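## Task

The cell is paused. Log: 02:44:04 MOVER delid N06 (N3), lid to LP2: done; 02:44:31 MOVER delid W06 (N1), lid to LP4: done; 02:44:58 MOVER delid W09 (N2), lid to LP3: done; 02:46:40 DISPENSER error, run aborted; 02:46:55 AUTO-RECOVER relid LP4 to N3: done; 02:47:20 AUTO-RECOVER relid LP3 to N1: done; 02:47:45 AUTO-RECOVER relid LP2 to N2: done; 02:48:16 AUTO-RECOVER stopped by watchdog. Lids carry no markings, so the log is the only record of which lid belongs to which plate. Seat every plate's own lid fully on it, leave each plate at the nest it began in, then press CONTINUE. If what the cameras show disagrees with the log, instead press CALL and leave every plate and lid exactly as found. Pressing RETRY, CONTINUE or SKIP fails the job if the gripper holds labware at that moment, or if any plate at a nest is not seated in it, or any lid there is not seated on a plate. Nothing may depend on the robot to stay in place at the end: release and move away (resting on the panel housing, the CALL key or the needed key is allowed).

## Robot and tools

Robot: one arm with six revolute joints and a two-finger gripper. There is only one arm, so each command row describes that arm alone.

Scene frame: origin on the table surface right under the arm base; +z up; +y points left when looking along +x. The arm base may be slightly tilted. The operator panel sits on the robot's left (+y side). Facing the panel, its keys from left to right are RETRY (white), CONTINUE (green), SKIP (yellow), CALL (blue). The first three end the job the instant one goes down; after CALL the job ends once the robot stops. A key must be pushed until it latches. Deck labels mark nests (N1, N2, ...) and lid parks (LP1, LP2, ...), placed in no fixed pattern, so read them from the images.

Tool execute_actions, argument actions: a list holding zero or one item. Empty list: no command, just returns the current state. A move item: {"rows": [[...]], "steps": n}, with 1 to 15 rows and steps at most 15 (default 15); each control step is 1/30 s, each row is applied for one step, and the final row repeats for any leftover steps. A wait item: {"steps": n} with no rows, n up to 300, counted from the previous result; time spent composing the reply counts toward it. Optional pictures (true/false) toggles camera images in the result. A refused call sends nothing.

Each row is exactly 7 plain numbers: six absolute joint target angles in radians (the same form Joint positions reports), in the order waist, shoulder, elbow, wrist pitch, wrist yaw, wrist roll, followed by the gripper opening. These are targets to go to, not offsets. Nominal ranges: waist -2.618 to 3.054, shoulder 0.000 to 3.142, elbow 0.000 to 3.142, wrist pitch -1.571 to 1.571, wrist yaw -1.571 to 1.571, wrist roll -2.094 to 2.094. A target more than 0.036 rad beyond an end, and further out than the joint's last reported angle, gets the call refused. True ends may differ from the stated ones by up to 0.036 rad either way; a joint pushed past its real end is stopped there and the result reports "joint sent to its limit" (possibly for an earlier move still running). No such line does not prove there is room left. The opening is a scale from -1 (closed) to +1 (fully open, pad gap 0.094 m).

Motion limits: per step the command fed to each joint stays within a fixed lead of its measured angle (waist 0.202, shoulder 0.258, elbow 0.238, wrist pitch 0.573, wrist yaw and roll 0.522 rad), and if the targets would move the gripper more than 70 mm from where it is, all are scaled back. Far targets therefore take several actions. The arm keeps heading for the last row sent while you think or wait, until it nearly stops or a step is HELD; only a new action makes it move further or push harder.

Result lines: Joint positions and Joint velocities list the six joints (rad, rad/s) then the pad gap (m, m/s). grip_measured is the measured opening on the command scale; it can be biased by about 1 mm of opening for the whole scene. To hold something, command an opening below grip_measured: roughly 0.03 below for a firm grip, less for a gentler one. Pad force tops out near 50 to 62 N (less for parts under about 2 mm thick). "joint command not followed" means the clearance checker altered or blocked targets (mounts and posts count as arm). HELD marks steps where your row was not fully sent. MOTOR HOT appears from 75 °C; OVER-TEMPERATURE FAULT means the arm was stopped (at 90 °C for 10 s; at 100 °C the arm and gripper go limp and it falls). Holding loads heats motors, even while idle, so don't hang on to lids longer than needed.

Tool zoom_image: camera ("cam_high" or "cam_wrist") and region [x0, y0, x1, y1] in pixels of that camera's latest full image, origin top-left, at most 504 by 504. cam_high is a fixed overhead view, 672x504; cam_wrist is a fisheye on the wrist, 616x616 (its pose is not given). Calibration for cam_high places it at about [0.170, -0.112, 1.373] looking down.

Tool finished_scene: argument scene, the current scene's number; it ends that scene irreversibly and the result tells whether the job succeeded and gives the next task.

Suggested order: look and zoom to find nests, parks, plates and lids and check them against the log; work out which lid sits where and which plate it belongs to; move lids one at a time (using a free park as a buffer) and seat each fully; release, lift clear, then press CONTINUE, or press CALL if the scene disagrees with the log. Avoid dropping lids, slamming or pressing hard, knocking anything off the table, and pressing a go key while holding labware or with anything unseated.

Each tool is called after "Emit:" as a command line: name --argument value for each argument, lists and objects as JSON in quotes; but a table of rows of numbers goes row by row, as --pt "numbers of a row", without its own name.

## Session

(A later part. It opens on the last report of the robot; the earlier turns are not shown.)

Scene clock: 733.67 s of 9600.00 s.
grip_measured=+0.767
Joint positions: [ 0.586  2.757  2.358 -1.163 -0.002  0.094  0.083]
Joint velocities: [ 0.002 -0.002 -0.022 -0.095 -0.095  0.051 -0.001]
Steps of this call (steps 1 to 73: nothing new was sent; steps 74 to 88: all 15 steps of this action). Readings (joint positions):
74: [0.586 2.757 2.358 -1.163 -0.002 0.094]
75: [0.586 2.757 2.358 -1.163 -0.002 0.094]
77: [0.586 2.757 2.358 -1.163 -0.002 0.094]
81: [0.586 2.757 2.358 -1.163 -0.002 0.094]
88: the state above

Emit:
execute_actions --actions '[{"rows": [[0.59,2.75,2.36,-1.15,0,0.10,0.7],[0.59,2.74,2.36,-1.16,0,0.10,0.7],[0.59,2.73,2.36,-1.17,0,0.10,0.7],[0.59,2.72,2.36,-1.18,0,0.10,0.7],[0.59,2.71,2.36,-1.19,0,0.10,0.7],[0.59,2.70,2.36,-1.20,0,0.10,0.7],[0.59,2.69,2.36,-1.21,0,0.10,0.7],[0.59,2.68,2.36,-1.22,0,0.10,0.7],[0.59,2.67,2.36,-1.23,0,0.10,0.7],[0.59,2.66,2.36,-1.245,0,0.10,0.7],[0.59,2.65,2.36,-1.26,0,0.10,0.7],[0.59,2.64,2.36,-1.275,0,0.10,0.7],[0.59,2.63,2.36,-1.29,0,0.10,0.7],[0.59,2.62,2.36,-1.305,0,0.10,0.7],[0.59,2.60,2.36,-1.32,0,0.10,0.7]], "steps": 15}]' --pictures false

Emit:
execute_actions --actions '[{"steps": 20}]'

Scene clock: 738.73 s of 9600.00 s.
grip_measured=+0.767
Joint positions: [ 0.586  2.669  2.358 -1.249 -0.002  0.094  0.083]
Joint velocities: [-0.007 -0.427 -0.002 -0.403 -0.022  0.007 -0.001]
Steps of this call (steps 1 to 15: the robot went on to your last target; steps 16 to 90: nothing new was sent; then 1.57 s passed at rest; steps 91 to 105: all 15 steps of this action). Readings (joint positions):
91: [0.586 2.757 2.358 -1.163 -0.002 0.094]
92: [0.586 2.757 2.358 -1.163 -0.002 0.094]
94: [0.586 2.757 2.358 -1.163 -0.002 0.094]
98: [0.586 2.749 2.358 -1.179 -0.002 0.094]
105: the state above

Scene clock: 739.40 s of 9600.00 s.
grip_measured=+0.767
Joint positions: [ 0.586  2.615  2.358 -1.304 -0.002  0.094  0.083]
Joint velocities: [ 0.002  0.012 -0.017  0.007  0.051  0.066 -0.   ]
Steps of this call (steps 1 to 20: the robot went on to your last target). Readings (joint positions):
1: [0.586 2.655 2.358 -1.261 -0.002 0.094]
2: [0.586 2.642 2.358 -1.270 -0.002 0.094]
4: [0.586 2.623 2.358 -1.281 -0.002 0.094]
8: [0.586 2.615 2.358 -1.292 -0.002 0.094]
20: the state above

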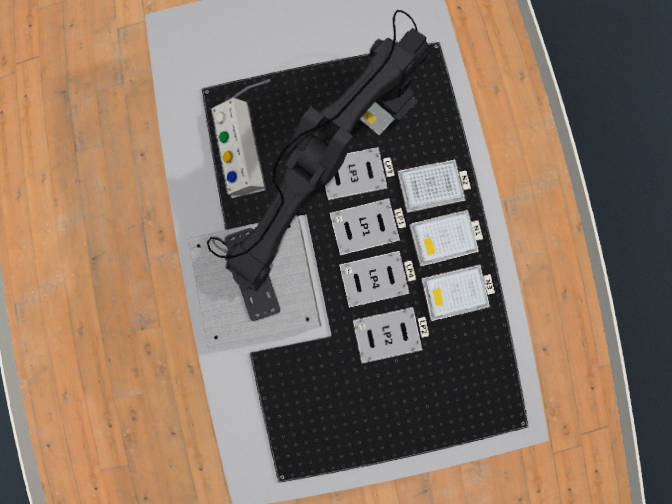

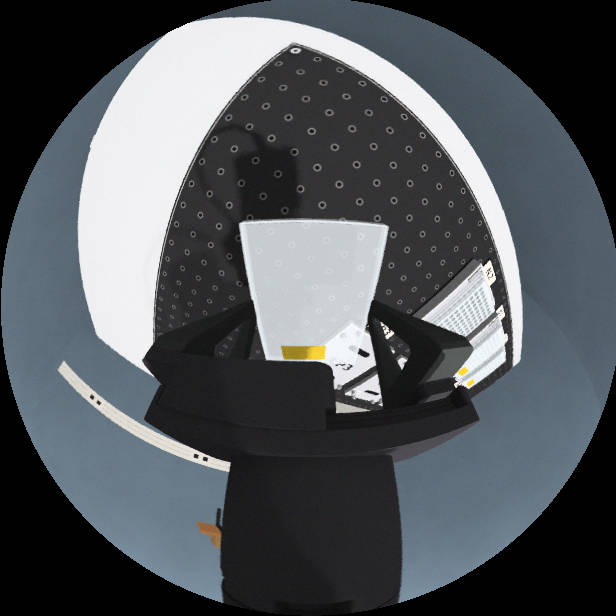

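Emit:
execute_actions --actions '[{"rows": [[0.57,2.60,2.36,-1.32,0,0.105,0.7],[0.555,2.60,2.36,-1.32,0,0.11,0.7],[0.54,2.60,2.36,-1.32,0,0.115,0.7],[0.525,2.60,2.36,-1.32,0,0.12,0.7],[0.51,2.60,2.36,-1.32,0,0.125,0.7],[0.495,2.60,2.36,-1.32,0,0.13,0.7],[0.48,2.60,2.36,-1.32,0,0.135,0.7],[0.465,2.60,2.36,-1.32,0,0.14,0.7],[0.45,2.60,2.36,-1.32,0,0.145,0.7],[0.435,2.60,2.36,-1.32,0,0.15,0.7],[0.42,2.60,2.36,-1.32,0,0.155,0.7],[0.405,2.60,2.36,-1.32,0,0.16,0.7],[0.39,2.60,2.36,-1.32,0,0.165,0.7],[0.375,2.60,2.36,-1.32,0,0.17,0.7],[0.36,2.60,2.36,-1.32,0,0.175,0.7]], "steps": 15}]' --pictures false

Emit:
execute_actions --actions '[{"rows": [[0.345,2.60,2.36,-1.32,0,0.18,0.7],[0.33,2.60,2.36,-1.32,0,0.185,0.7],[0.315,2.60,2.36,-1.32,0,0.19,0.7],[0.30,2.60,2.36,-1.32,0,0.195,0.7],[0.285,2.60,2.36,-1.32,0,0.20,0.7],[0.27,2.60,2.36,-1.32,0,0.205,0.7],[0.255,2.60,2.36,-1.32,0,0.21,0.7],[0.24,2.60,2.36,-1.32,0,0.215,0.7],[0.225,2.60,2.36,-1.32,0,0.22,0.7],[0.21,2.60,2.36,-1.32,0,0.225,0.7],[0.195,2.60,2.36,-1.32,0,0.23,0.7],[0.18,2.60,2.36,-1.32,0,0.23,0.7],[0.165,2.60,2.36,-1.32,0,0.23,0.7],[0.15,2.60,2.36,-1.32,0,0.23,0.7],[0.135,2.60,2.36,-1.32,0,0.23,0.7]], "steps": 15}]' --pictures false

Emit:
execute_actions --actions '[{"rows": [[0.125,2.60,2.36,-1.32,0,0.23,0.7]], "steps": 15}]'

Scene clock: 753.20 s of 9600.00 s.
grip_measured=+0.767
Joint positions: [ 0.385  2.615  2.358 -1.304 -0.003  0.148  0.083]
Joint velocities: [-0.457 -0.007 -0.012 -0.051  0.066  0.11   0.001]
Steps of this call (steps 1 to 15: the robot went on to your last target; steps 16 to 90: nothing new was sent; then 10.30 s passed at rest; steps 91 to 105: all 15 steps of this action). Readings (joint positions):
91: [0.585 2.615 2.358 -1.304 -0.002 0.094]
92: [0.584 2.615 2.358 -1.304 -0.002 0.096]
94: [0.574 2.615 2.358 -1.304 -0.003 0.100]
98: [0.519 2.615 2.358 -1.304 -0.004 0.115]
105: the state above

Scene clock: 753.70 s of 9600.00 s.
grip_measured=+0.767
Joint positions: [ 0.169  2.615  2.358 -1.304 -0.003  0.215  0.083]
Joint velocities: [-0.432 -0.002 -0.007 -0.081 -0.037  0.095 -0.   ]
Steps of this call (steps 1 to 15: all 15 steps of this action). Readings (joint positions):
1: [0.369 2.615 2.358 -1.304 -0.003 0.153]
2: [0.354 2.615 2.358 -1.304 -0.003 0.158]
4: [0.327 2.615 2.358 -1.304 -0.003 0.168]
8: [0.274 2.615 2.358 -1.304 -0.003 0.188]
15: the state above

Scene clock: 754.20 s of 9600.00 s.
grip_measured=+0.767
Joint positions: [ 0.12   2.615  2.358 -1.304  0.002  0.223  0.083]
Joint velocities: [-0.007 -0.002 -0.007  0.007 -0.007  0.007  0.   ]
Steps of this call (steps 1 to 15: all 15 steps of this action). Readings (joint positions):
1: [0.154 2.615 2.358 -1.304 -0.003 0.217]
2: [0.140 2.615 2.358 -1.304 -0.003 0.218]
4: [0.118 2.615 2.358 -1.304 -0.001 0.221]
8: [0.110 2.615 2.358 -1.304 0.002 0.223]
15: the state above

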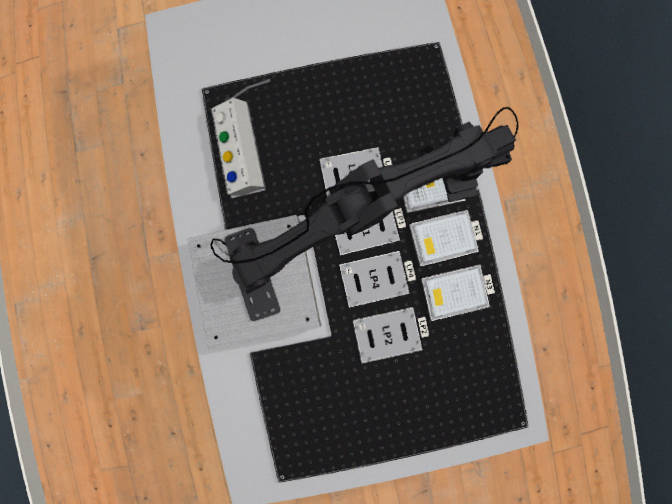

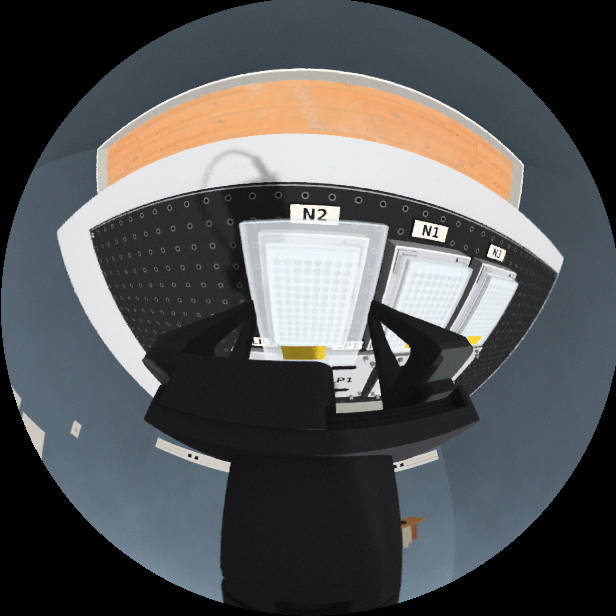

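Emit:
execute_actions --actions '[{"rows": [[0.135,2.595,2.35,-1.31,0,0.23,0.7],[0.14,2.59,2.335,-1.298,0,0.23,0.7],[0.14,2.585,2.32,-1.286,0,0.23,0.7],[0.137,2.58,2.305,-1.274,0,0.23,0.7],[0.135,2.575,2.29,-1.262,0,0.23,0.7],[0.135,2.57,2.275,-1.25,0,0.23,0.7],[0.135,2.565,2.26,-1.238,0,0.23,0.7],[0.135,2.56,2.245,-1.226,0,0.23,0.7],[0.135,2.555,2.23,-1.214,0,0.23,0.7],[0.135,2.55,2.215,-1.202,0,0.23,0.7],[0.135,2.545,2.20,-1.19,0,0.23,0.7],[0.135,2.54,2.185,-1.178,0,0.23,0.7],[0.135,2.535,2.17,-1.166,0,0.23,0.7],[0.135,2.533,2.15,-1.15,0,0.23,0.7],[0.135,2.532,2.13,-1.13,0,0.23,0.7]], "steps": 15}]' --pictures false

Emit:
execute_actions --actions '[{"steps": 25}]'

Emit:
zoom_image --camera "cam_wrist" --region '[180, 180, 440, 400]'

Scene clock: 759.40 s of 9600.00 s.
grip_measured=+0.767
Joint positions: [ 0.13   2.579  2.166 -1.208  0.002  0.224  0.083]
Joint velocities: [-0.002 -0.164 -0.481  0.374 -0.066 -0.11   0.   ]
Steps of this call (steps 1 to 15: the robot went on to your last target; steps 16 to 90: nothing new was sent; then 1.70 s passed at rest; steps 91 to 105: all 15 steps of this action). Readings (joint positions):
91: [0.120 2.615 2.358 -1.304 0.002 0.224]
92: [0.121 2.615 2.356 -1.304 0.002 0.224]
94: [0.125 2.612 2.339 -1.300 0.002 0.224]
98: [0.130 2.604 2.278 -1.278 0.002 0.224]
105: the state above

Scene clock: 760.23 s of 9600.00 s.
grip_measured=+0.767
Joint positions: [ 0.13   2.572  2.135 -1.151  0.002  0.224  0.083]
Joint velocities: [-0.012 -0.007  0.002 -0.022  0.007 -0.081 -0.001]
Steps of this call (steps 1 to 25: the robot went on to your last target). Readings (joint positions):
1: [0.130 2.574 2.152 -1.197 0.002 0.224]
2: [0.130 2.573 2.144 -1.190 0.002 0.224]
4: [0.130 2.572 2.137 -1.178 0.002 0.224]
8: [0.130 2.572 2.135 -1.162 0.002 0.224]
25: the state above

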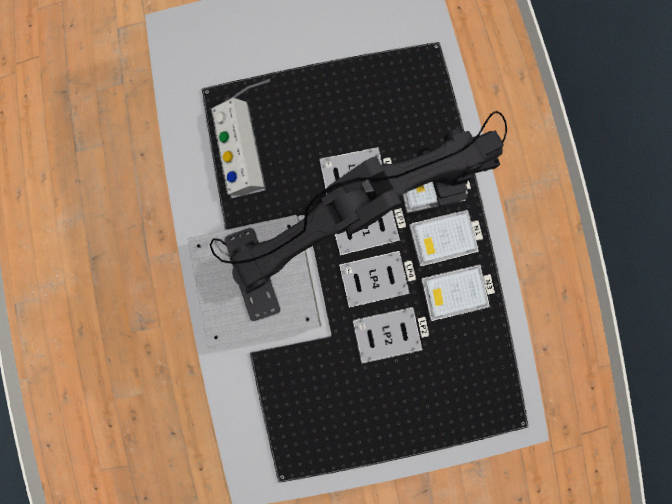

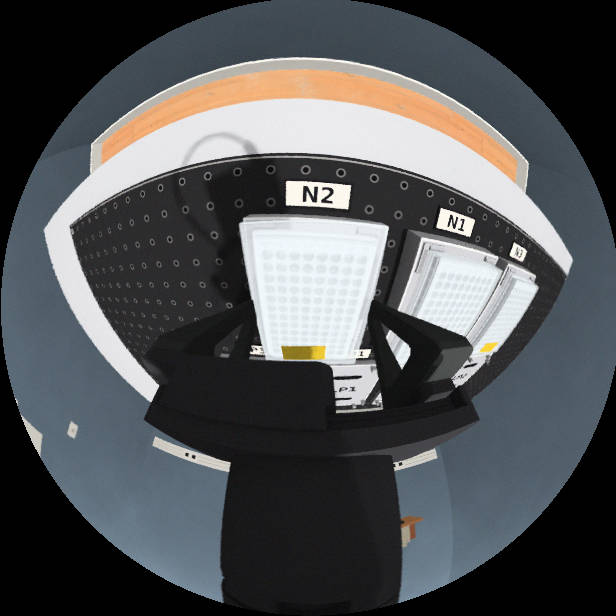

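Region (180, 180, 440, 400) of cam_wrist's 616x616 image, scaled by 1.938, with more detail than that image has; it fills the top 426 rows of this view, and the rest is white.

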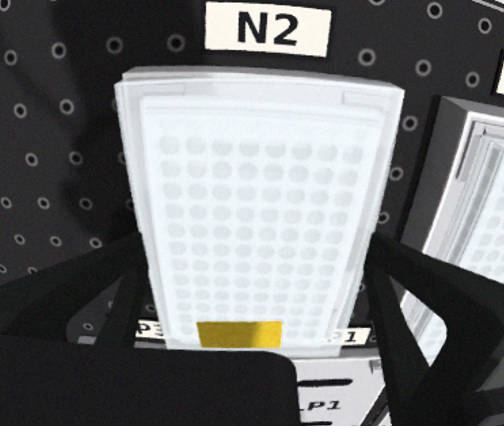

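Emit:
execute_actions --actions '[{"rows": [[0.135,2.528,2.13,-1.13,0,0.23,0.7],[0.135,2.524,2.13,-1.13,0,0.23,0.7],[0.135,2.52,2.13,-1.13,0,0.23,0.7],[0.135,2.516,2.13,-1.13,0,0.23,0.7],[0.135,2.512,2.13,-1.13,0,0.23,0.7],[0.135,2.508,2.13,-1.13,0,0.23,0.7]], "steps": 15}]' --pictures false

Emit:
execute_actions --actions '[{"steps": 15}]' --pictures false

Scene clock: 769.77 s of 9600.00 s.
grip_measured=+0.767
Joint positions: [ 0.13   2.539  2.135 -1.149  0.002  0.224  0.083]
Joint velocities: [-0.012  0.002  0.022 -0.037  0.037  0.081  0.   ]
Steps of this call (steps 1 to 15: the robot went on to your last target; steps 16 to 90: nothing new was sent; then 6.03 s passed at rest; steps 91 to 105: all 15 steps of this action). Readings (joint positions):
91: [0.130 2.572 2.135 -1.151 0.002 0.224]
92: [0.130 2.572 2.135 -1.151 0.002 0.224]
94: [0.130 2.570 2.135 -1.151 0.002 0.224]
98: [0.130 2.554 2.135 -1.151 0.002 0.224]
105: the state above

Scene clock: 770.27 s of 9600.00 s.
grip_measured=+0.767
Joint positions: [ 0.13   2.539  2.135 -1.149  0.002  0.224  0.083]
Joint velocities: [-0.007  0.012  0.002  0.022  0.081  0.007 -0.   ]
Steps of this call (steps 1 to 15: the robot went on to your last target). Readings (joint positions):
1: [0.130 2.539 2.135 -1.149 0.002 0.224]
2: [0.130 2.539 2.135 -1.149 0.002 0.224]
4: [0.130 2.539 2.135 -1.149 0.002 0.224]
8: [0.130 2.539 2.135 -1.149 0.002 0.224]
15: the state above
The arm was judged still, so your last target was given up. Only a new action makes it travel on or press farther. Fingers that are still opening or closing keep moving.

Emit:
execute_actions --actions '[{"rows": [[0.135,2.52,2.126,-1.126,0,0.23,0.7],[0.135,2.52,2.122,-1.122,0,0.23,0.7],[0.135,2.52,2.118,-1.118,0,0.23,0.7],[0.135,2.52,2.114,-1.114,0,0.23,0.7],[0.135,2.52,2.11,-1.11,0,0.23,0.7],[0.135,2.52,2.106,-1.106,0,0.23,0.7],[0.135,2.52,2.102,-1.102,0,0.23,0.7],[0.135,2.52,2.098,-1.098,0,0.23,0.7],[0.135,2.52,2.094,-1.094,0,0.23,0.7],[0.135,2.52,2.09,-1.09,0,0.23,0.7],[0.135,2.52,2.086,-1.087,0,0.23,0.7],[0.135,2.52,2.082,-1.084,0,0.23,0.7],[0.135,2.52,2.078,-1.082,0,0.23,0.7],[0.135,2.52,2.076,-1.082,0,0.23,0.7],[0.135,2.52,2.076,-1.082,0,0.23,0.7]], "steps": 15}]' --pictures false

Emit:
execute_actions --actions '[{"steps": 20}]'

Emit:
zoom_image --camera "cam_wrist" --region '[180, 180, 440, 400]'

Scene clock: 775.60 s of 9600.00 s.
grip_measured=+0.767
Joint positions: [ 0.13   2.539  2.086 -1.112  0.002  0.224  0.083]
Joint velocities: [-0.007 -0.002 -0.071  0.007  0.007  0.051 -0.   ]
Steps of this call (steps 1 to 90: nothing new was sent; then 1.83 s passed at rest; steps 91 to 105: all 15 steps of this action). Readings (joint positions):
91: [0.130 2.539 2.135 -1.149 0.002 0.224]
92: [0.130 2.539 2.135 -1.149 0.002 0.224]
94: [0.130 2.539 2.132 -1.143 0.002 0.224]
98: [0.130 2.539 2.113 -1.131 0.002 0.224]
105: the state above

Scene clock: 776.27 s of 9600.00 s.
grip_measured=+0.767
Joint positions: [ 0.13   2.539  2.082 -1.103  0.002  0.224  0.083]
Joint velocities: [-0.002 -0.002 -0.007 -0.022 -0.007 -0.066 -0.001]
Steps of this call (steps 1 to 15: the robot went on to your last target; steps 16 to 20: nothing new was sent). Readings (joint positions):
1: [0.130 2.539 2.084 -1.110 0.002 0.224]
2: [0.130 2.539 2.083 -1.110 0.002 0.224]
4: [0.130 2.539 2.082 -1.108 0.002 0.224]
8: [0.130 2.539 2.082 -1.105 0.002 0.224]
20: the state above
The arm was judged still, so your last target was given up. Only a new action makes it travel on or press farther. Fingers that are still opening or closing keep moving.

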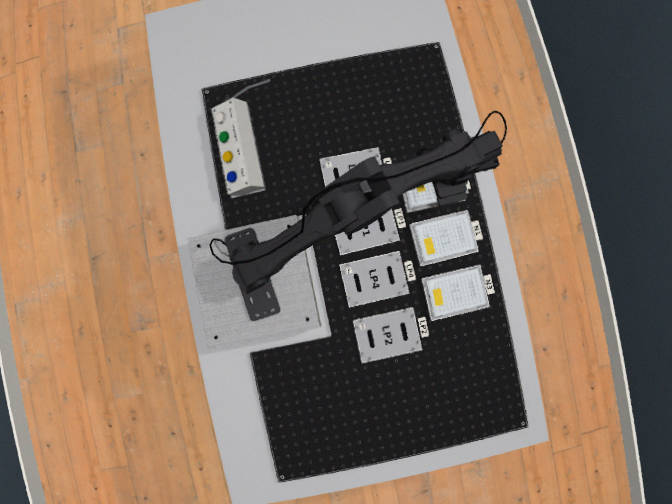

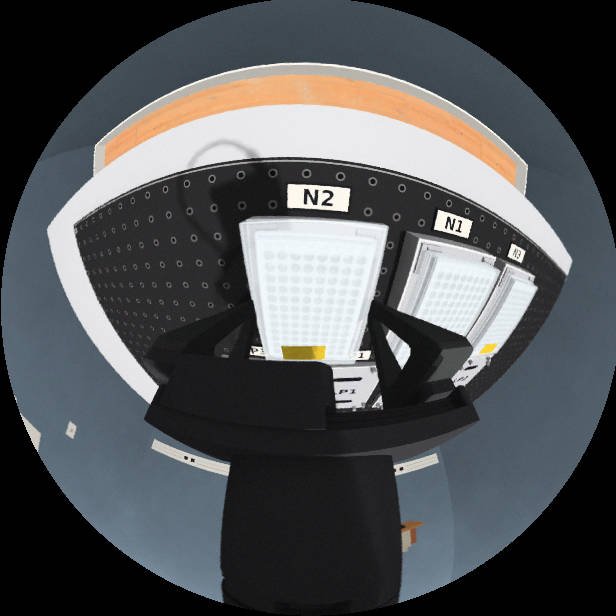

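Region (180, 180, 440, 400) of cam_wrist's 616x616 image, scaled by 1.938, with more detail than that image has; it fills the top 426 rows of this view, and the rest is white.

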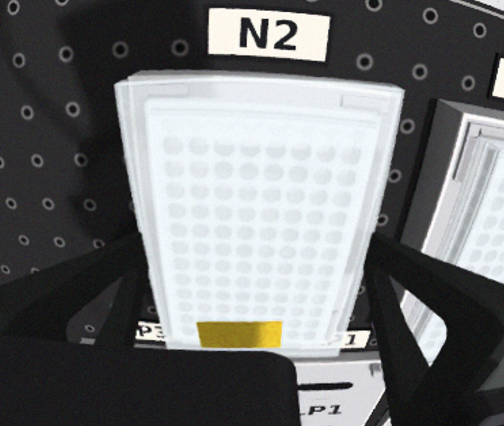

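Emit:
execute_actions --actions '[{"rows": [[0.135,2.52,2.073,-1.08,0,0.23,0.7],[0.135,2.52,2.07,-1.078,0,0.23,0.7],[0.135,2.52,2.067,-1.076,0,0.23,0.7],[0.135,2.52,2.064,-1.074,0,0.23,0.7],[0.135,2.52,2.061,-1.072,0,0.23,0.7],[0.135,2.52,2.058,-1.07,0,0.23,0.7],[0.135,2.52,2.055,-1.07,0,0.23,0.7],[0.135,2.52,2.052,-1.07,0,0.23,0.7],[0.135,2.52,2.05,-1.07,0,0.23,0.7]], "steps": 15}]' --pictures false

Emit:
execute_actions --actions '[{"steps": 15}]'

Emit:
zoom_image --camera "cam_wrist" --region '[180, 180, 440, 400]'

Scene clock: 785.53 s of 9600.00 s.
grip_measured=+0.767
Joint positions: [ 0.13   2.539  2.056 -1.092  0.001  0.224  0.083]
Joint velocities: [-0.002 -0.002 -0.007 -0.007 -0.051 -0.081 -0.   ]
Steps of this call (steps 1 to 90: nothing new was sent; then 5.77 s passed at rest; steps 91 to 105: all 15 steps of this action). Readings (joint positions):
91: [0.130 2.539 2.082 -1.103 0.002 0.224]
92: [0.130 2.539 2.082 -1.102 0.002 0.224]
94: [0.130 2.539 2.081 -1.099 0.002 0.224]
98: [0.130 2.539 2.066 -1.093 0.002 0.224]
105: the state above

Scene clock: 786.03 s of 9600.00 s.
grip_measured=+0.767
Joint positions: [ 0.13   2.539  2.056 -1.092  0.001  0.224  0.083]
Joint velocities: [-0.002 -0.007 -0.017  0.022 -0.007  0.007  0.   ]
Steps of this call (steps 1 to 15: the robot went on to your last target). Readings (joint positions):
1: [0.130 2.539 2.056 -1.092 0.001 0.224]
2: [0.130 2.539 2.056 -1.092 0.001 0.224]
4: [0.130 2.539 2.056 -1.092 0.001 0.224]
8: [0.130 2.539 2.056 -1.092 0.001 0.224]
15: the state above
The arm was judged still, so your last target was given up. Only a new action makes it travel on or press farther. Fingers that are still opening or closing keep moving.

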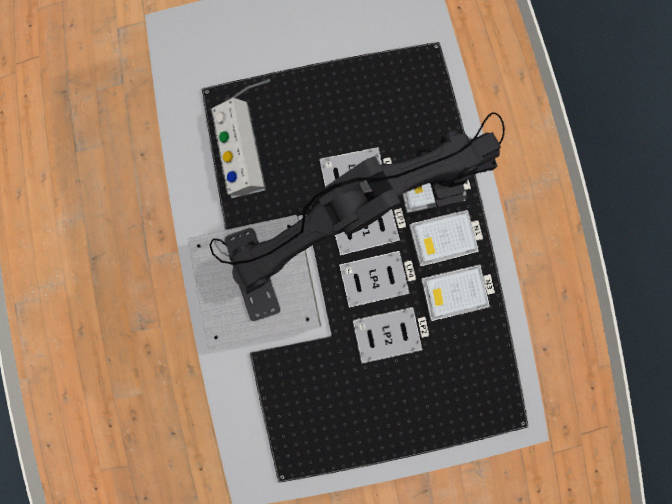

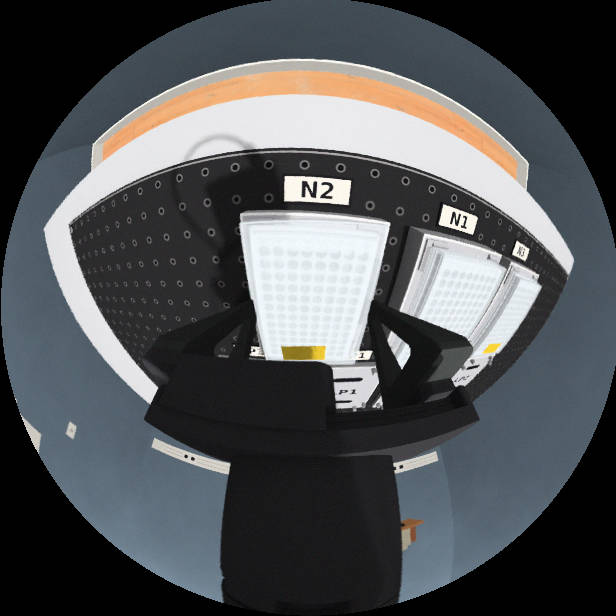

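Region (180, 180, 440, 400) of cam_wrist's 616x616 image, scaled by 1.938, with more detail than that image has; it fills the top 426 rows of this view, and the rest is white.

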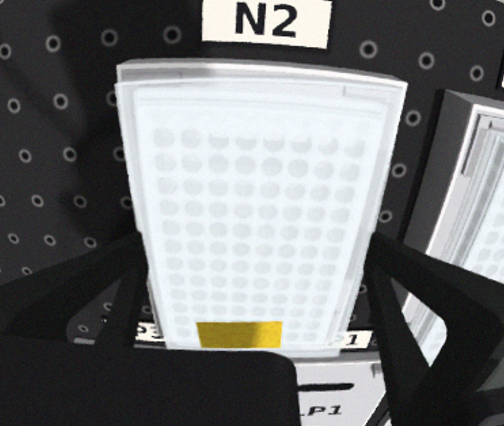

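Emit:
execute_actions --actions '[{"rows": [[0.135,2.52,2.047,-1.068,0,0.23,0.7],[0.135,2.52,2.044,-1.066,0,0.23,0.7],[0.135,2.52,2.041,-1.064,0,0.23,0.7],[0.135,2.52,2.038,-1.062,0,0.23,0.7],[0.135,2.52,2.036,-1.06,0,0.23,0.7],[0.135,2.52,2.034,-1.058,0,0.23,0.7]], "steps": 15}]' --pictures false

Emit:
execute_actions --actions '[{"steps": 15}]'

Emit:
zoom_image --camera "cam_wrist" --region '[180, 180, 440, 400]'

Scene clock: 793.70 s of 9600.00 s.
grip_measured=+0.767
Joint positions: [ 0.13   2.539  2.047 -1.081 -0.002  0.23   0.083]
Joint velocities: [-0.002 -0.022 -0.002 -0.11  -0.125  0.022  0.001]
Steps of this call (steps 1 to 90: nothing new was sent; then 4.17 s passed at rest; steps 91 to 105: all 15 steps of this action). Readings (joint positions):
91: [0.130 2.539 2.056 -1.092 0.001 0.224]
92: [0.130 2.539 2.056 -1.091 0.001 0.224]
94: [0.130 2.539 2.055 -1.089 0.001 0.224]
98: [0.130 2.539 2.048 -1.082 -0.002 0.227]
105: the state above

Scene clock: 794.20 s of 9600.00 s.
grip_measured=+0.767
Joint positions: [ 0.13   2.539  2.047 -1.081 -0.002  0.231  0.083]
Joint velocities: [ 0.007  0.007 -0.002 -0.022  0.037 -0.081 -0.   ]
Steps of this call (steps 1 to 15: the robot went on to your last target). Readings (joint positions):
1: [0.130 2.539 2.047 -1.081 -0.002 0.230]
2: [0.130 2.539 2.047 -1.081 -0.002 0.230]
4: [0.130 2.539 2.047 -1.081 -0.002 0.231]
8: [0.130 2.539 2.047 -1.081 -0.002 0.231]
15: the state above
The arm was judged still, so your last target was given up. Only a new action makes it travel on or press farther. Fingers that are still opening or closing keep moving.

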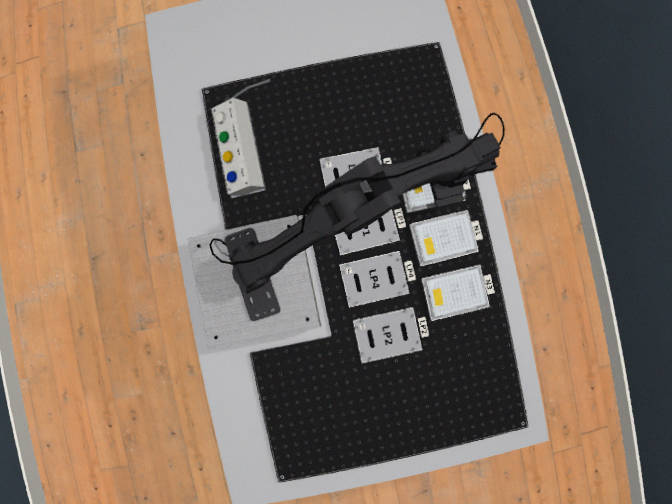

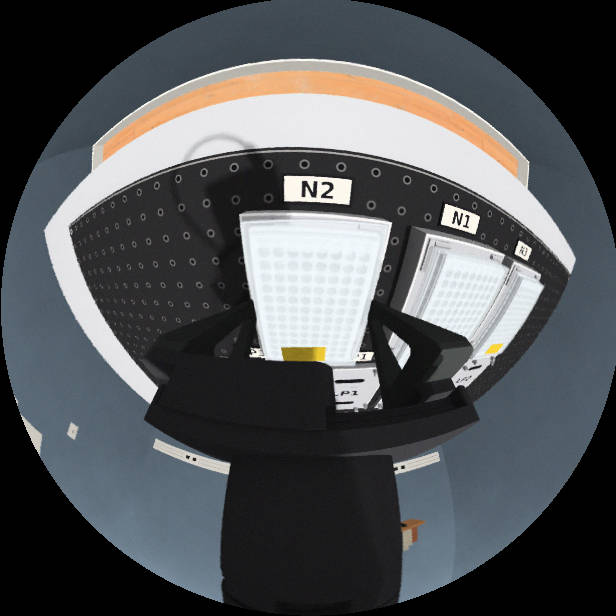

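Region (180, 180, 440, 400) of cam_wrist's 616x616 image, scaled by 1.938, with more detail than that image has; it fills the top 426 rows of this view, and the rest is white.

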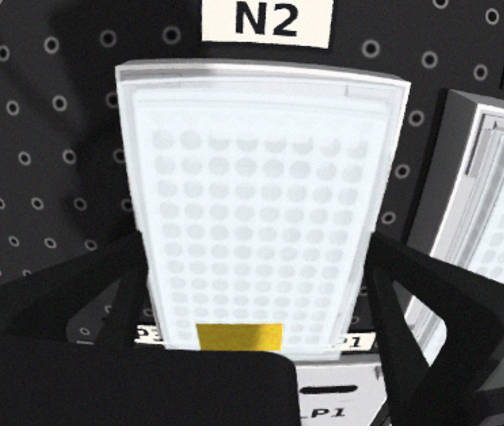

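Emit:
execute_actions --actions '[{"rows": [[0.135,2.52,2.05,-1.062,0,0.23,0.75],[0.135,2.52,2.05,-1.062,0,0.23,0.8],[0.135,2.52,2.05,-1.062,0,0.23,0.85],[0.135,2.52,2.05,-1.062,0,0.23,0.9],[0.135,2.52,2.05,-1.062,0,0.23,0.95],[0.135,2.52,2.05,-1.062,0,0.23,1.0]], "steps": 15}]'

Emit:
zoom_image --camera "cam_wrist" --region '[180, 180, 440, 400]'

Scene clock: 798.17 s of 9600.00 s.
grip_measured=+1.000
Joint positions: [ 0.13   2.539  2.047 -1.081 -0.002  0.232  0.094]
Joint velocities: [ 0.007 -0.007 -0.007  0.007  0.007 -0.051  0.   ]
Steps of this call (steps 1 to 90: nothing new was sent; then 0.47 s passed at rest; steps 91 to 105: all 15 steps of this action). Readings (joint positions):
91: [0.130 2.539 2.047 -1.081 -0.002 0.231]
92: [0.130 2.539 2.047 -1.081 -0.002 0.231]
94: [0.130 2.539 2.047 -1.081 -0.002 0.232]
98: [0.130 2.539 2.047 -1.081 -0.002 0.232]
105: the state above

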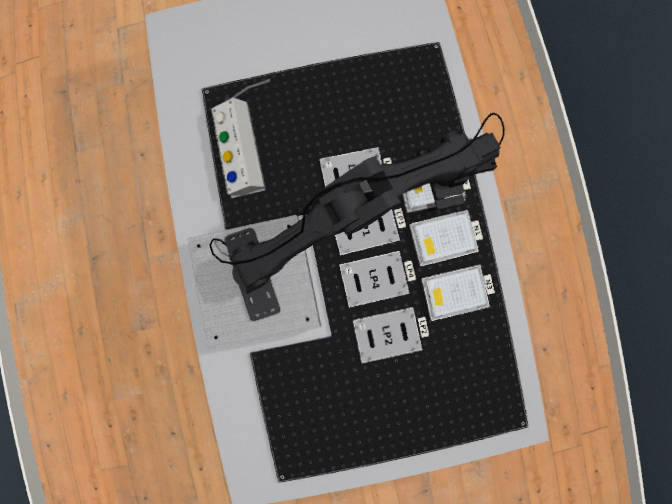

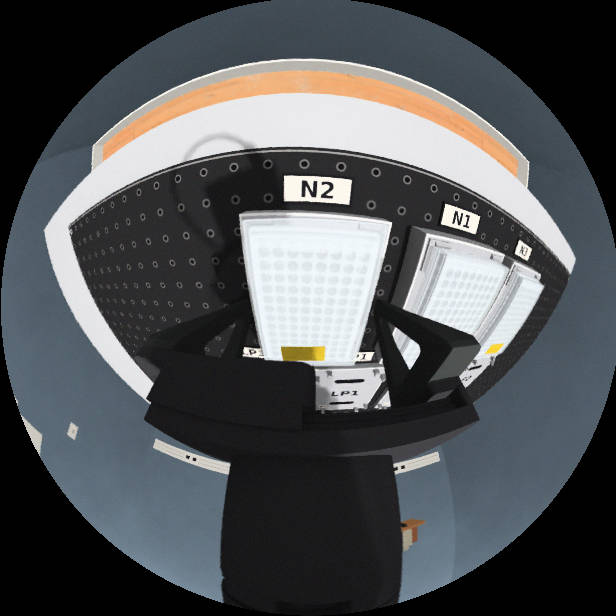

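Region (180, 180, 440, 400) of cam_wrist's 616x616 image, scaled by 1.938, with more detail than that image has; it fills the top 426 rows of this view, and the rest is white.

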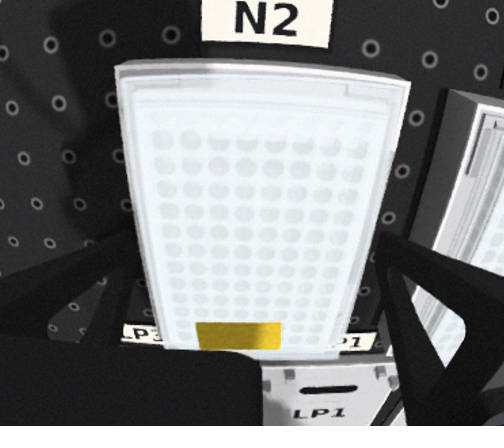

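Emit:
execute_actions --actions '[{"rows": [[0.135,2.52,2.065,-1.07,0,0.23,1],[0.135,2.52,2.08,-1.08,0,0.23,1],[0.135,2.52,2.095,-1.09,0,0.23,1],[0.135,2.52,2.11,-1.10,0,0.23,1],[0.135,2.52,2.125,-1.11,0,0.23,1],[0.135,2.52,2.14,-1.12,0,0.23,1],[0.135,2.52,2.155,-1.12,0,0.23,1],[0.135,2.52,2.17,-1.12,0,0.23,1],[0.135,2.52,2.185,-1.12,0,0.23,1],[0.135,2.52,2.20,-1.12,0,0.23,1],[0.135,2.52,2.215,-1.12,0,0.23,1],[0.135,2.52,2.23,-1.12,0,0.23,1],[0.135,2.52,2.245,-1.12,0,0.23,1],[0.135,2.52,2.26,-1.12,0,0.23,1],[0.135,2.52,2.28,-1.12,0,0.23,1]], "steps": 15}]' --pictures false

Emit:
execute_actions --actions '[{"rows": [[0.13,2.52,2.28,-1.10,0,0.225,0.9],[0.125,2.52,2.28,-1.08,0,0.22,0.8],[0.12,2.52,2.28,-1.06,0,0.215,0.7],[0.115,2.52,2.28,-1.04,0,0.21,0.6],[0.11,2.52,2.28,-1.02,0,0.205,0.5],[0.105,2.52,2.28,-1.00,0,0.20,0.4],[0.10,2.52,2.28,-0.98,0,0.20,0.3],[0.096,2.52,2.28,-0.96,0,0.20,0.2],[0.096,2.52,2.28,-0.94,0,0.20,0.1],[0.096,2.52,2.28,-0.92,0,0.20,0.1],[0.096,2.52,2.28,-0.90,0,0.20,0.1],[0.096,2.52,2.28,-0.88,0,0.20,0.1]], "steps": 15}]' --pictures false

Emit:
execute_actions --actions '[{"rows": [[0.096,2.545,2.28,-0.88,0,0.20,0.1],[0.096,2.55,2.28,-0.88,0,0.20,0.1],[0.096,2.555,2.28,-0.88,0,0.20,0.1],[0.096,2.56,2.28,-0.88,0,0.20,0.1],[0.096,2.565,2.28,-0.88,0,0.20,0.1],[0.096,2.57,2.28,-0.88,0,0.20,0.1],[0.096,2.575,2.28,-0.88,0,0.20,0.1],[0.096,2.58,2.28,-0.88,0,0.20,0.1],[0.096,2.585,2.28,-0.88,0,0.20,0.1],[0.096,2.59,2.28,-0.88,0,0.20,0.1],[0.096,2.595,2.28,-0.88,0,0.20,0.1],[0.096,2.60,2.28,-0.88,0,0.20,0.1],[0.096,2.605,2.28,-0.88,0,0.20,0.1],[0.096,2.61,2.28,-0.88,0,0.20,0.1],[0.096,2.615,2.28,-0.88,0,0.20,0.1]], "steps": 15}]' --pictures false

Emit:
execute_actions --actions '[{"steps": 20}]'

Scene clock: 811.03 s of 9600.00 s.
grip_measured=+1.000
Joint positions: [ 0.13   2.539  2.225 -1.104 -0.002  0.232  0.094]
Joint velocities: [-0.022 -0.007  0.427 -0.037  0.007  0.081  0.   ]
Steps of this call (steps 1 to 15: the robot went on to your last target; steps 16 to 90: nothing new was sent; then 9.37 s passed at rest; steps 91 to 105: all 15 steps of this action). Readings (joint positions):
91: [0.130 2.539 2.047 -1.081 -0.002 0.232]
92: [0.130 2.539 2.047 -1.081 -0.002 0.232]
94: [0.130 2.539 2.056 -1.085 -0.002 0.232]
98: [0.130 2.539 2.114 -1.100 -0.002 0.232]
105: the state above

Scene clock: 811.53 s of 9600.00 s.
grip_measured=+0.102
Joint positions: [ 0.097  2.539  2.258 -0.937 -0.002  0.209  0.052]
Joint velocities: [-0.022 -0.012  0.017  0.3   -0.022 -0.125 -0.002]
Steps of this call (steps 1 to 15: all 15 steps of this action). Readings (joint positions):
1: [0.130 2.539 2.238 -1.104 -0.002 0.232]
2: [0.130 2.539 2.248 -1.102 -0.002 0.231]
4: [0.129 2.539 2.258 -1.089 -0.002 0.227]
8: [0.120 2.539 2.258 -1.045 -0.002 0.216]
15: the state above

Scene clock: 812.03 s of 9600.00 s.
grip_measured=+0.102
Joint positions: [ 0.097  2.603  2.258 -0.9   -0.002  0.207  0.052]
Joint velocities: [ 0.002  0.188 -0.007  0.007 -0.037 -0.037 -0.   ]
Steps of this call (steps 1 to 15: all 15 steps of this action). Readings (joint positions):
1: [0.097 2.539 2.258 -0.929 -0.002 0.209]
2: [0.097 2.539 2.258 -0.923 -0.002 0.208]
4: [0.097 2.540 2.258 -0.914 -0.002 0.208]
8: [0.097 2.554 2.258 -0.902 -0.002 0.207]
15: the state above

Scene clock: 812.70 s of 9600.00 s.
grip_measured=+0.102
Joint positions: [ 0.097  2.621  2.258 -0.899 -0.002  0.207  0.052]
Joint velocities: [ 0.007  0.017 -0.007 -0.007 -0.051  0.095 -0.   ]
Steps of this call (steps 1 to 20: the robot went on to your last target). Readings (joint positions):
1: [0.097 2.609 2.258 -0.900 -0.002 0.207]
2: [0.097 2.614 2.258 -0.900 -0.002 0.207]
4: [0.097 2.620 2.258 -0.900 -0.002 0.207]
8: [0.097 2.621 2.258 -0.899 -0.002 0.207]
20: the state above

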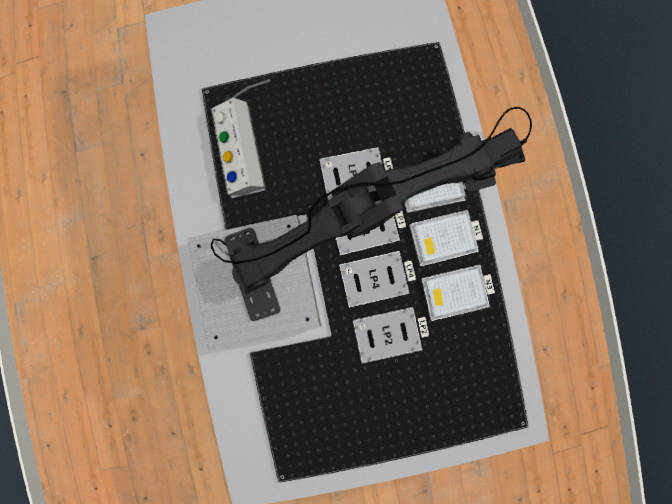

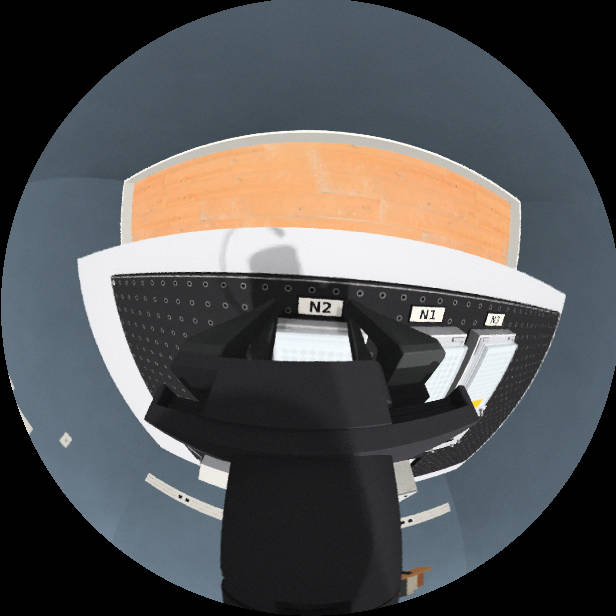

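Emit:
execute_actions --actions '[{"rows": [[0.096,2.624,2.28,-0.88,0,0.20,0.1],[0.096,2.627,2.28,-0.88,0,0.20,0.1],[0.096,2.63,2.28,-0.88,0,0.20,0.1],[0.096,2.633,2.28,-0.88,0,0.20,0.1],[0.096,2.636,2.28,-0.88,0,0.20,0.1],[0.096,2.639,2.28,-0.88,0,0.20,0.1],[0.096,2.642,2.28,-0.88,0,0.20,0.1],[0.096,2.645,2.28,-0.88,0,0.20,0.1],[0.096,2.648,2.28,-0.88,0,0.20,0.1],[0.096,2.651,2.28,-0.88,0,0.20,0.1],[0.096,2.654,2.28,-0.88,0,0.20,0.1],[0.096,2.657,2.28,-0.88,0,0.20,0.1],[0.096,2.66,2.28,-0.88,0,0.20,0.1],[0.096,2.662,2.28,-0.88,0,0.20,0.1],[0.096,2.664,2.28,-0.88,0,0.20,0.1]], "steps": 15}]' --pictures false

Emit:
execute_actions --actions '[{"steps": 20}]'

Emit:
zoom_image --camera "cam_wrist" --region '[200, 240, 440, 400]'

Scene clock: 816.67 s of 9600.00 s.
grip_measured=+0.102
Joint positions: [ 0.097  2.655  2.258 -0.898 -0.002  0.207  0.052]
Joint velocities: [ 0.012  0.12   0.002 -0.066  0.007  0.007  0.001]
Steps of this call (steps 1 to 15: the robot went on to your last target; steps 16 to 90: nothing new was sent; then 0.47 s passed at rest; steps 91 to 105: all 15 steps of this action). Readings (joint positions):
91: [0.097 2.621 2.258 -0.899 -0.002 0.207]
92: [0.097 2.621 2.258 -0.899 -0.002 0.207]
94: [0.097 2.621 2.258 -0.899 -0.002 0.207]
98: [0.097 2.625 2.258 -0.898 -0.002 0.207]
105: the state above

Scene clock: 817.33 s of 9600.00 s.
grip_measured=+0.102
Joint positions: [ 0.097  2.666  2.258 -0.898 -0.002  0.207  0.052]
Joint velocities: [ 0.022 -0.017  0.002  0.037  0.022 -0.051  0.   ]
Steps of this call (steps 1 to 20: the robot went on to your last target). Readings (joint positions):
1: [0.097 2.659 2.258 -0.898 -0.002 0.207]
2: [0.097 2.662 2.258 -0.898 -0.002 0.207]
4: [0.097 2.666 2.258 -0.898 -0.002 0.207]
8: [0.097 2.666 2.258 -0.898 -0.002 0.207]
20: the state above

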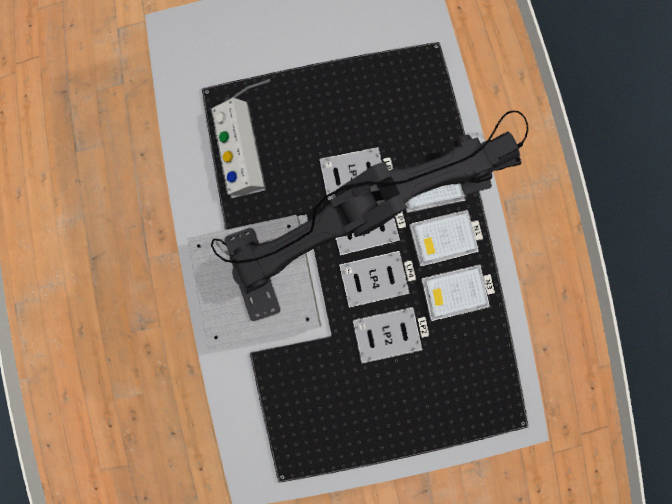

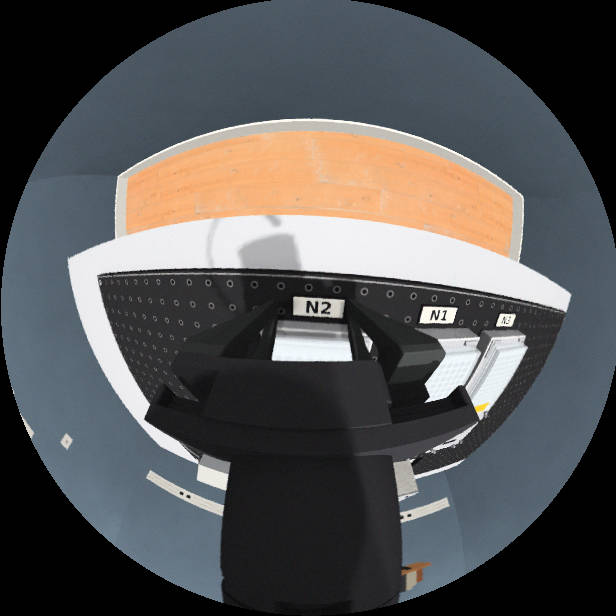

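Region (200, 240, 440, 400) of cam_wrist's 616x616 image, scaled by 2.100, with more detail than that image has.

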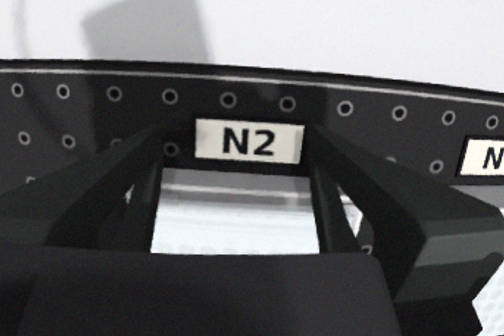

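Emit:
execute_actions --actions '[{"rows": [[0.096,2.664,2.28,-0.90,0,0.20,0.1],[0.096,2.664,2.28,-0.91,0,0.20,0.1],[0.096,2.664,2.28,-0.92,0,0.20,0.1],[0.096,2.664,2.28,-0.93,0,0.20,0.1],[0.096,2.664,2.28,-0.94,0,0.20,0.1],[0.096,2.664,2.28,-0.95,0,0.20,0.1],[0.096,2.664,2.28,-0.96,0,0.20,0.1],[0.096,2.664,2.28,-0.97,0,0.20,0.1],[0.096,2.664,2.28,-0.98,0,0.20,0.1],[0.096,2.664,2.28,-0.99,0,0.20,0.1],[0.096,2.664,2.28,-1.00,0,0.20,0.1],[0.096,2.664,2.28,-1.01,0,0.20,0.1],[0.096,2.664,2.28,-1.02,0,0.20,0.1],[0.096,2.664,2.28,-1.02,0,0.20,0.1],[0.096,2.664,2.28,-1.02,0,0.20,0.1]], "steps": 15}]' --pictures false

Emit:
execute_actions --actions '[{"steps": 20}]'

Emit:
zoom_image --camera "cam_wrist" --region '[200, 240, 440, 400]'

Scene clock: 821.63 s of 9600.00 s.
grip_measured=+0.102
Joint positions: [ 0.097  2.666  2.258 -0.98  -0.002  0.207  0.052]
Joint velocities: [ 0.002  0.002  0.007 -0.139 -0.007  0.022  0.001]
Steps of this call (steps 1 to 15: the robot went on to your last target; steps 16 to 90: nothing new was sent; then 0.80 s passed at rest; steps 91 to 105: all 15 steps of this action). Readings (joint positions):
91: [0.097 2.666 2.258 -0.898 -0.002 0.207]
92: [0.097 2.666 2.258 -0.898 -0.002 0.207]
94: [0.097 2.666 2.258 -0.900 -0.002 0.207]
98: [0.097 2.666 2.258 -0.922 -0.002 0.207]
105: the state above

Scene clock: 822.30 s of 9600.00 s.
grip_measured=+0.102
Joint positions: [ 0.097  2.666  2.258 -1.001 -0.002  0.207  0.052]
Joint velocities: [ 0.017 -0.002  0.002  0.051 -0.007 -0.051 -0.001]
Steps of this call (steps 1 to 20: the robot went on to your last target). Readings (joint positions):
1: [0.097 2.666 2.258 -0.985 -0.002 0.207]
2: [0.097 2.666 2.258 -0.988 -0.002 0.207]
4: [0.097 2.666 2.258 -0.993 -0.002 0.207]
8: [0.097 2.666 2.258 -0.999 -0.002 0.207]
20: the state above

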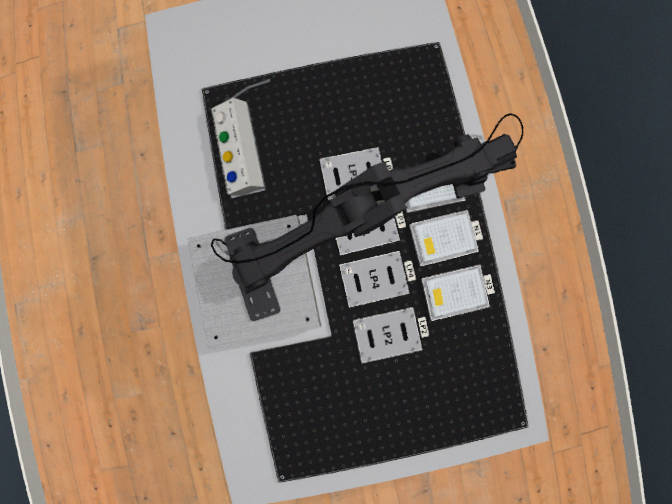

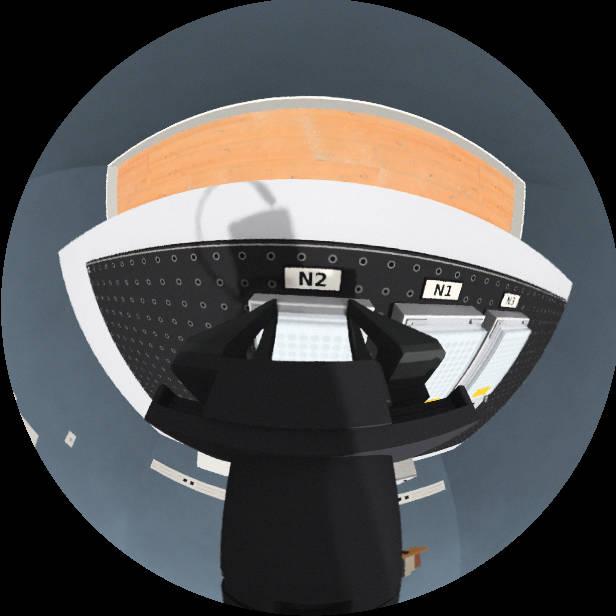

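Region (200, 240, 440, 400) of cam_wrist's 616x616 image, scaled by 2.100, with more detail than that image has.

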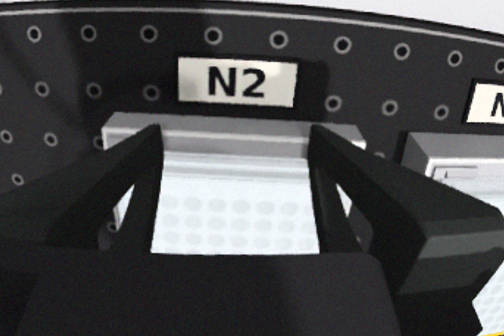

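Emit:
execute_actions --actions '[{"rows": [[0.096,2.664,2.28,-1.025,0,0.20,0.1],[0.096,2.664,2.28,-1.03,0,0.20,0.1],[0.096,2.664,2.28,-1.035,0,0.20,0.1],[0.096,2.664,2.28,-1.04,0,0.20,0.1],[0.096,2.664,2.28,-1.045,0,0.20,0.1],[0.096,2.664,2.28,-1.05,0,0.20,0.1]], "steps": 15}]' --pictures false

Emit:
execute_actions --actions '[{"steps": 15}]'

Emit:
zoom_image --camera "cam_wrist" --region '[200, 240, 440, 400]'

Scene clock: 825.03 s of 9600.00 s.
grip_measured=+0.102
Joint positions: [ 0.097  2.666  2.258 -1.006 -0.002  0.207  0.052]
Joint velocities: [ 0.017 -0.007  0.002 -0.007 -0.037  0.007 -0.   ]
Steps of this call (steps 1 to 15: the robot went on to your last target; steps 16 to 67: nothing new was sent; steps 68 to 82: all 15 steps of this action). Readings (joint positions):
68: [0.097 2.666 2.258 -1.001 -0.002 0.207]
69: [0.097 2.666 2.258 -1.003 -0.002 0.207]
71: [0.097 2.666 2.258 -1.006 -0.002 0.207]
75: [0.097 2.666 2.258 -1.006 -0.002 0.207]
82: the state above

Scene clock: 825.53 s of 9600.00 s.
grip_measured=+0.102
Joint positions: [ 0.097  2.666  2.258 -1.006 -0.002  0.207  0.052]
Joint velocities: [ 0.002 -0.002 -0.002  0.037 -0.051  0.007  0.   ]
Steps of this call (steps 1 to 15: the robot went on to your last target). Readings (joint positions):
1: [0.097 2.666 2.258 -1.006 -0.002 0.207]
2: [0.097 2.666 2.258 -1.006 -0.002 0.207]
4: [0.097 2.666 2.258 -1.006 -0.002 0.207]
8: [0.097 2.666 2.258 -1.006 -0.002 0.207]
15: the state above
The arm was judged still, so your last target was given up. Only a new action makes it travel on or press farther. Fingers that are still opening or closing keep moving.

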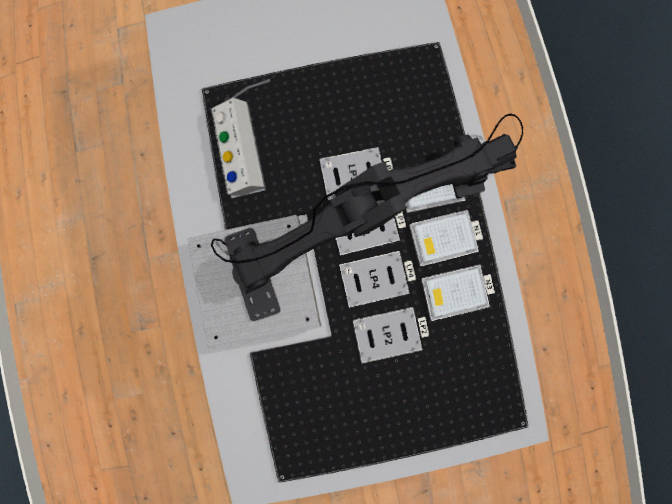

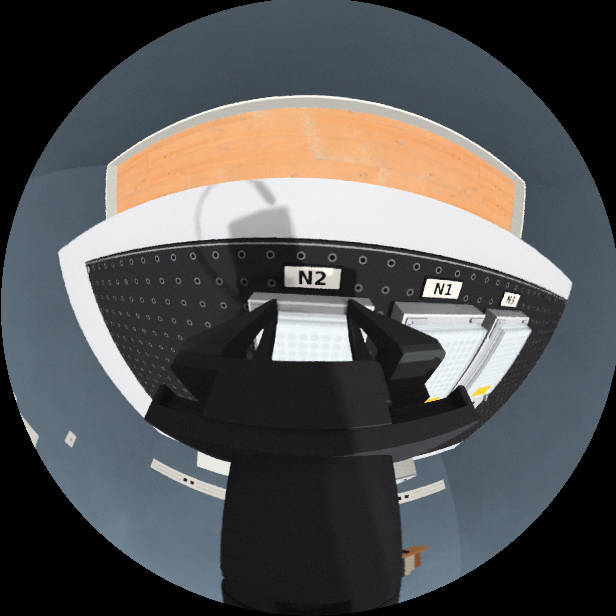

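Region (200, 240, 440, 400) of cam_wrist's 616x616 image, scaled by 2.100, with more detail than that image has.

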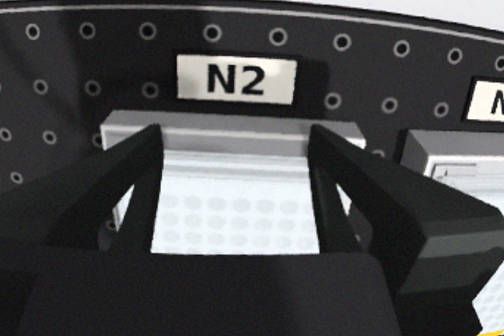

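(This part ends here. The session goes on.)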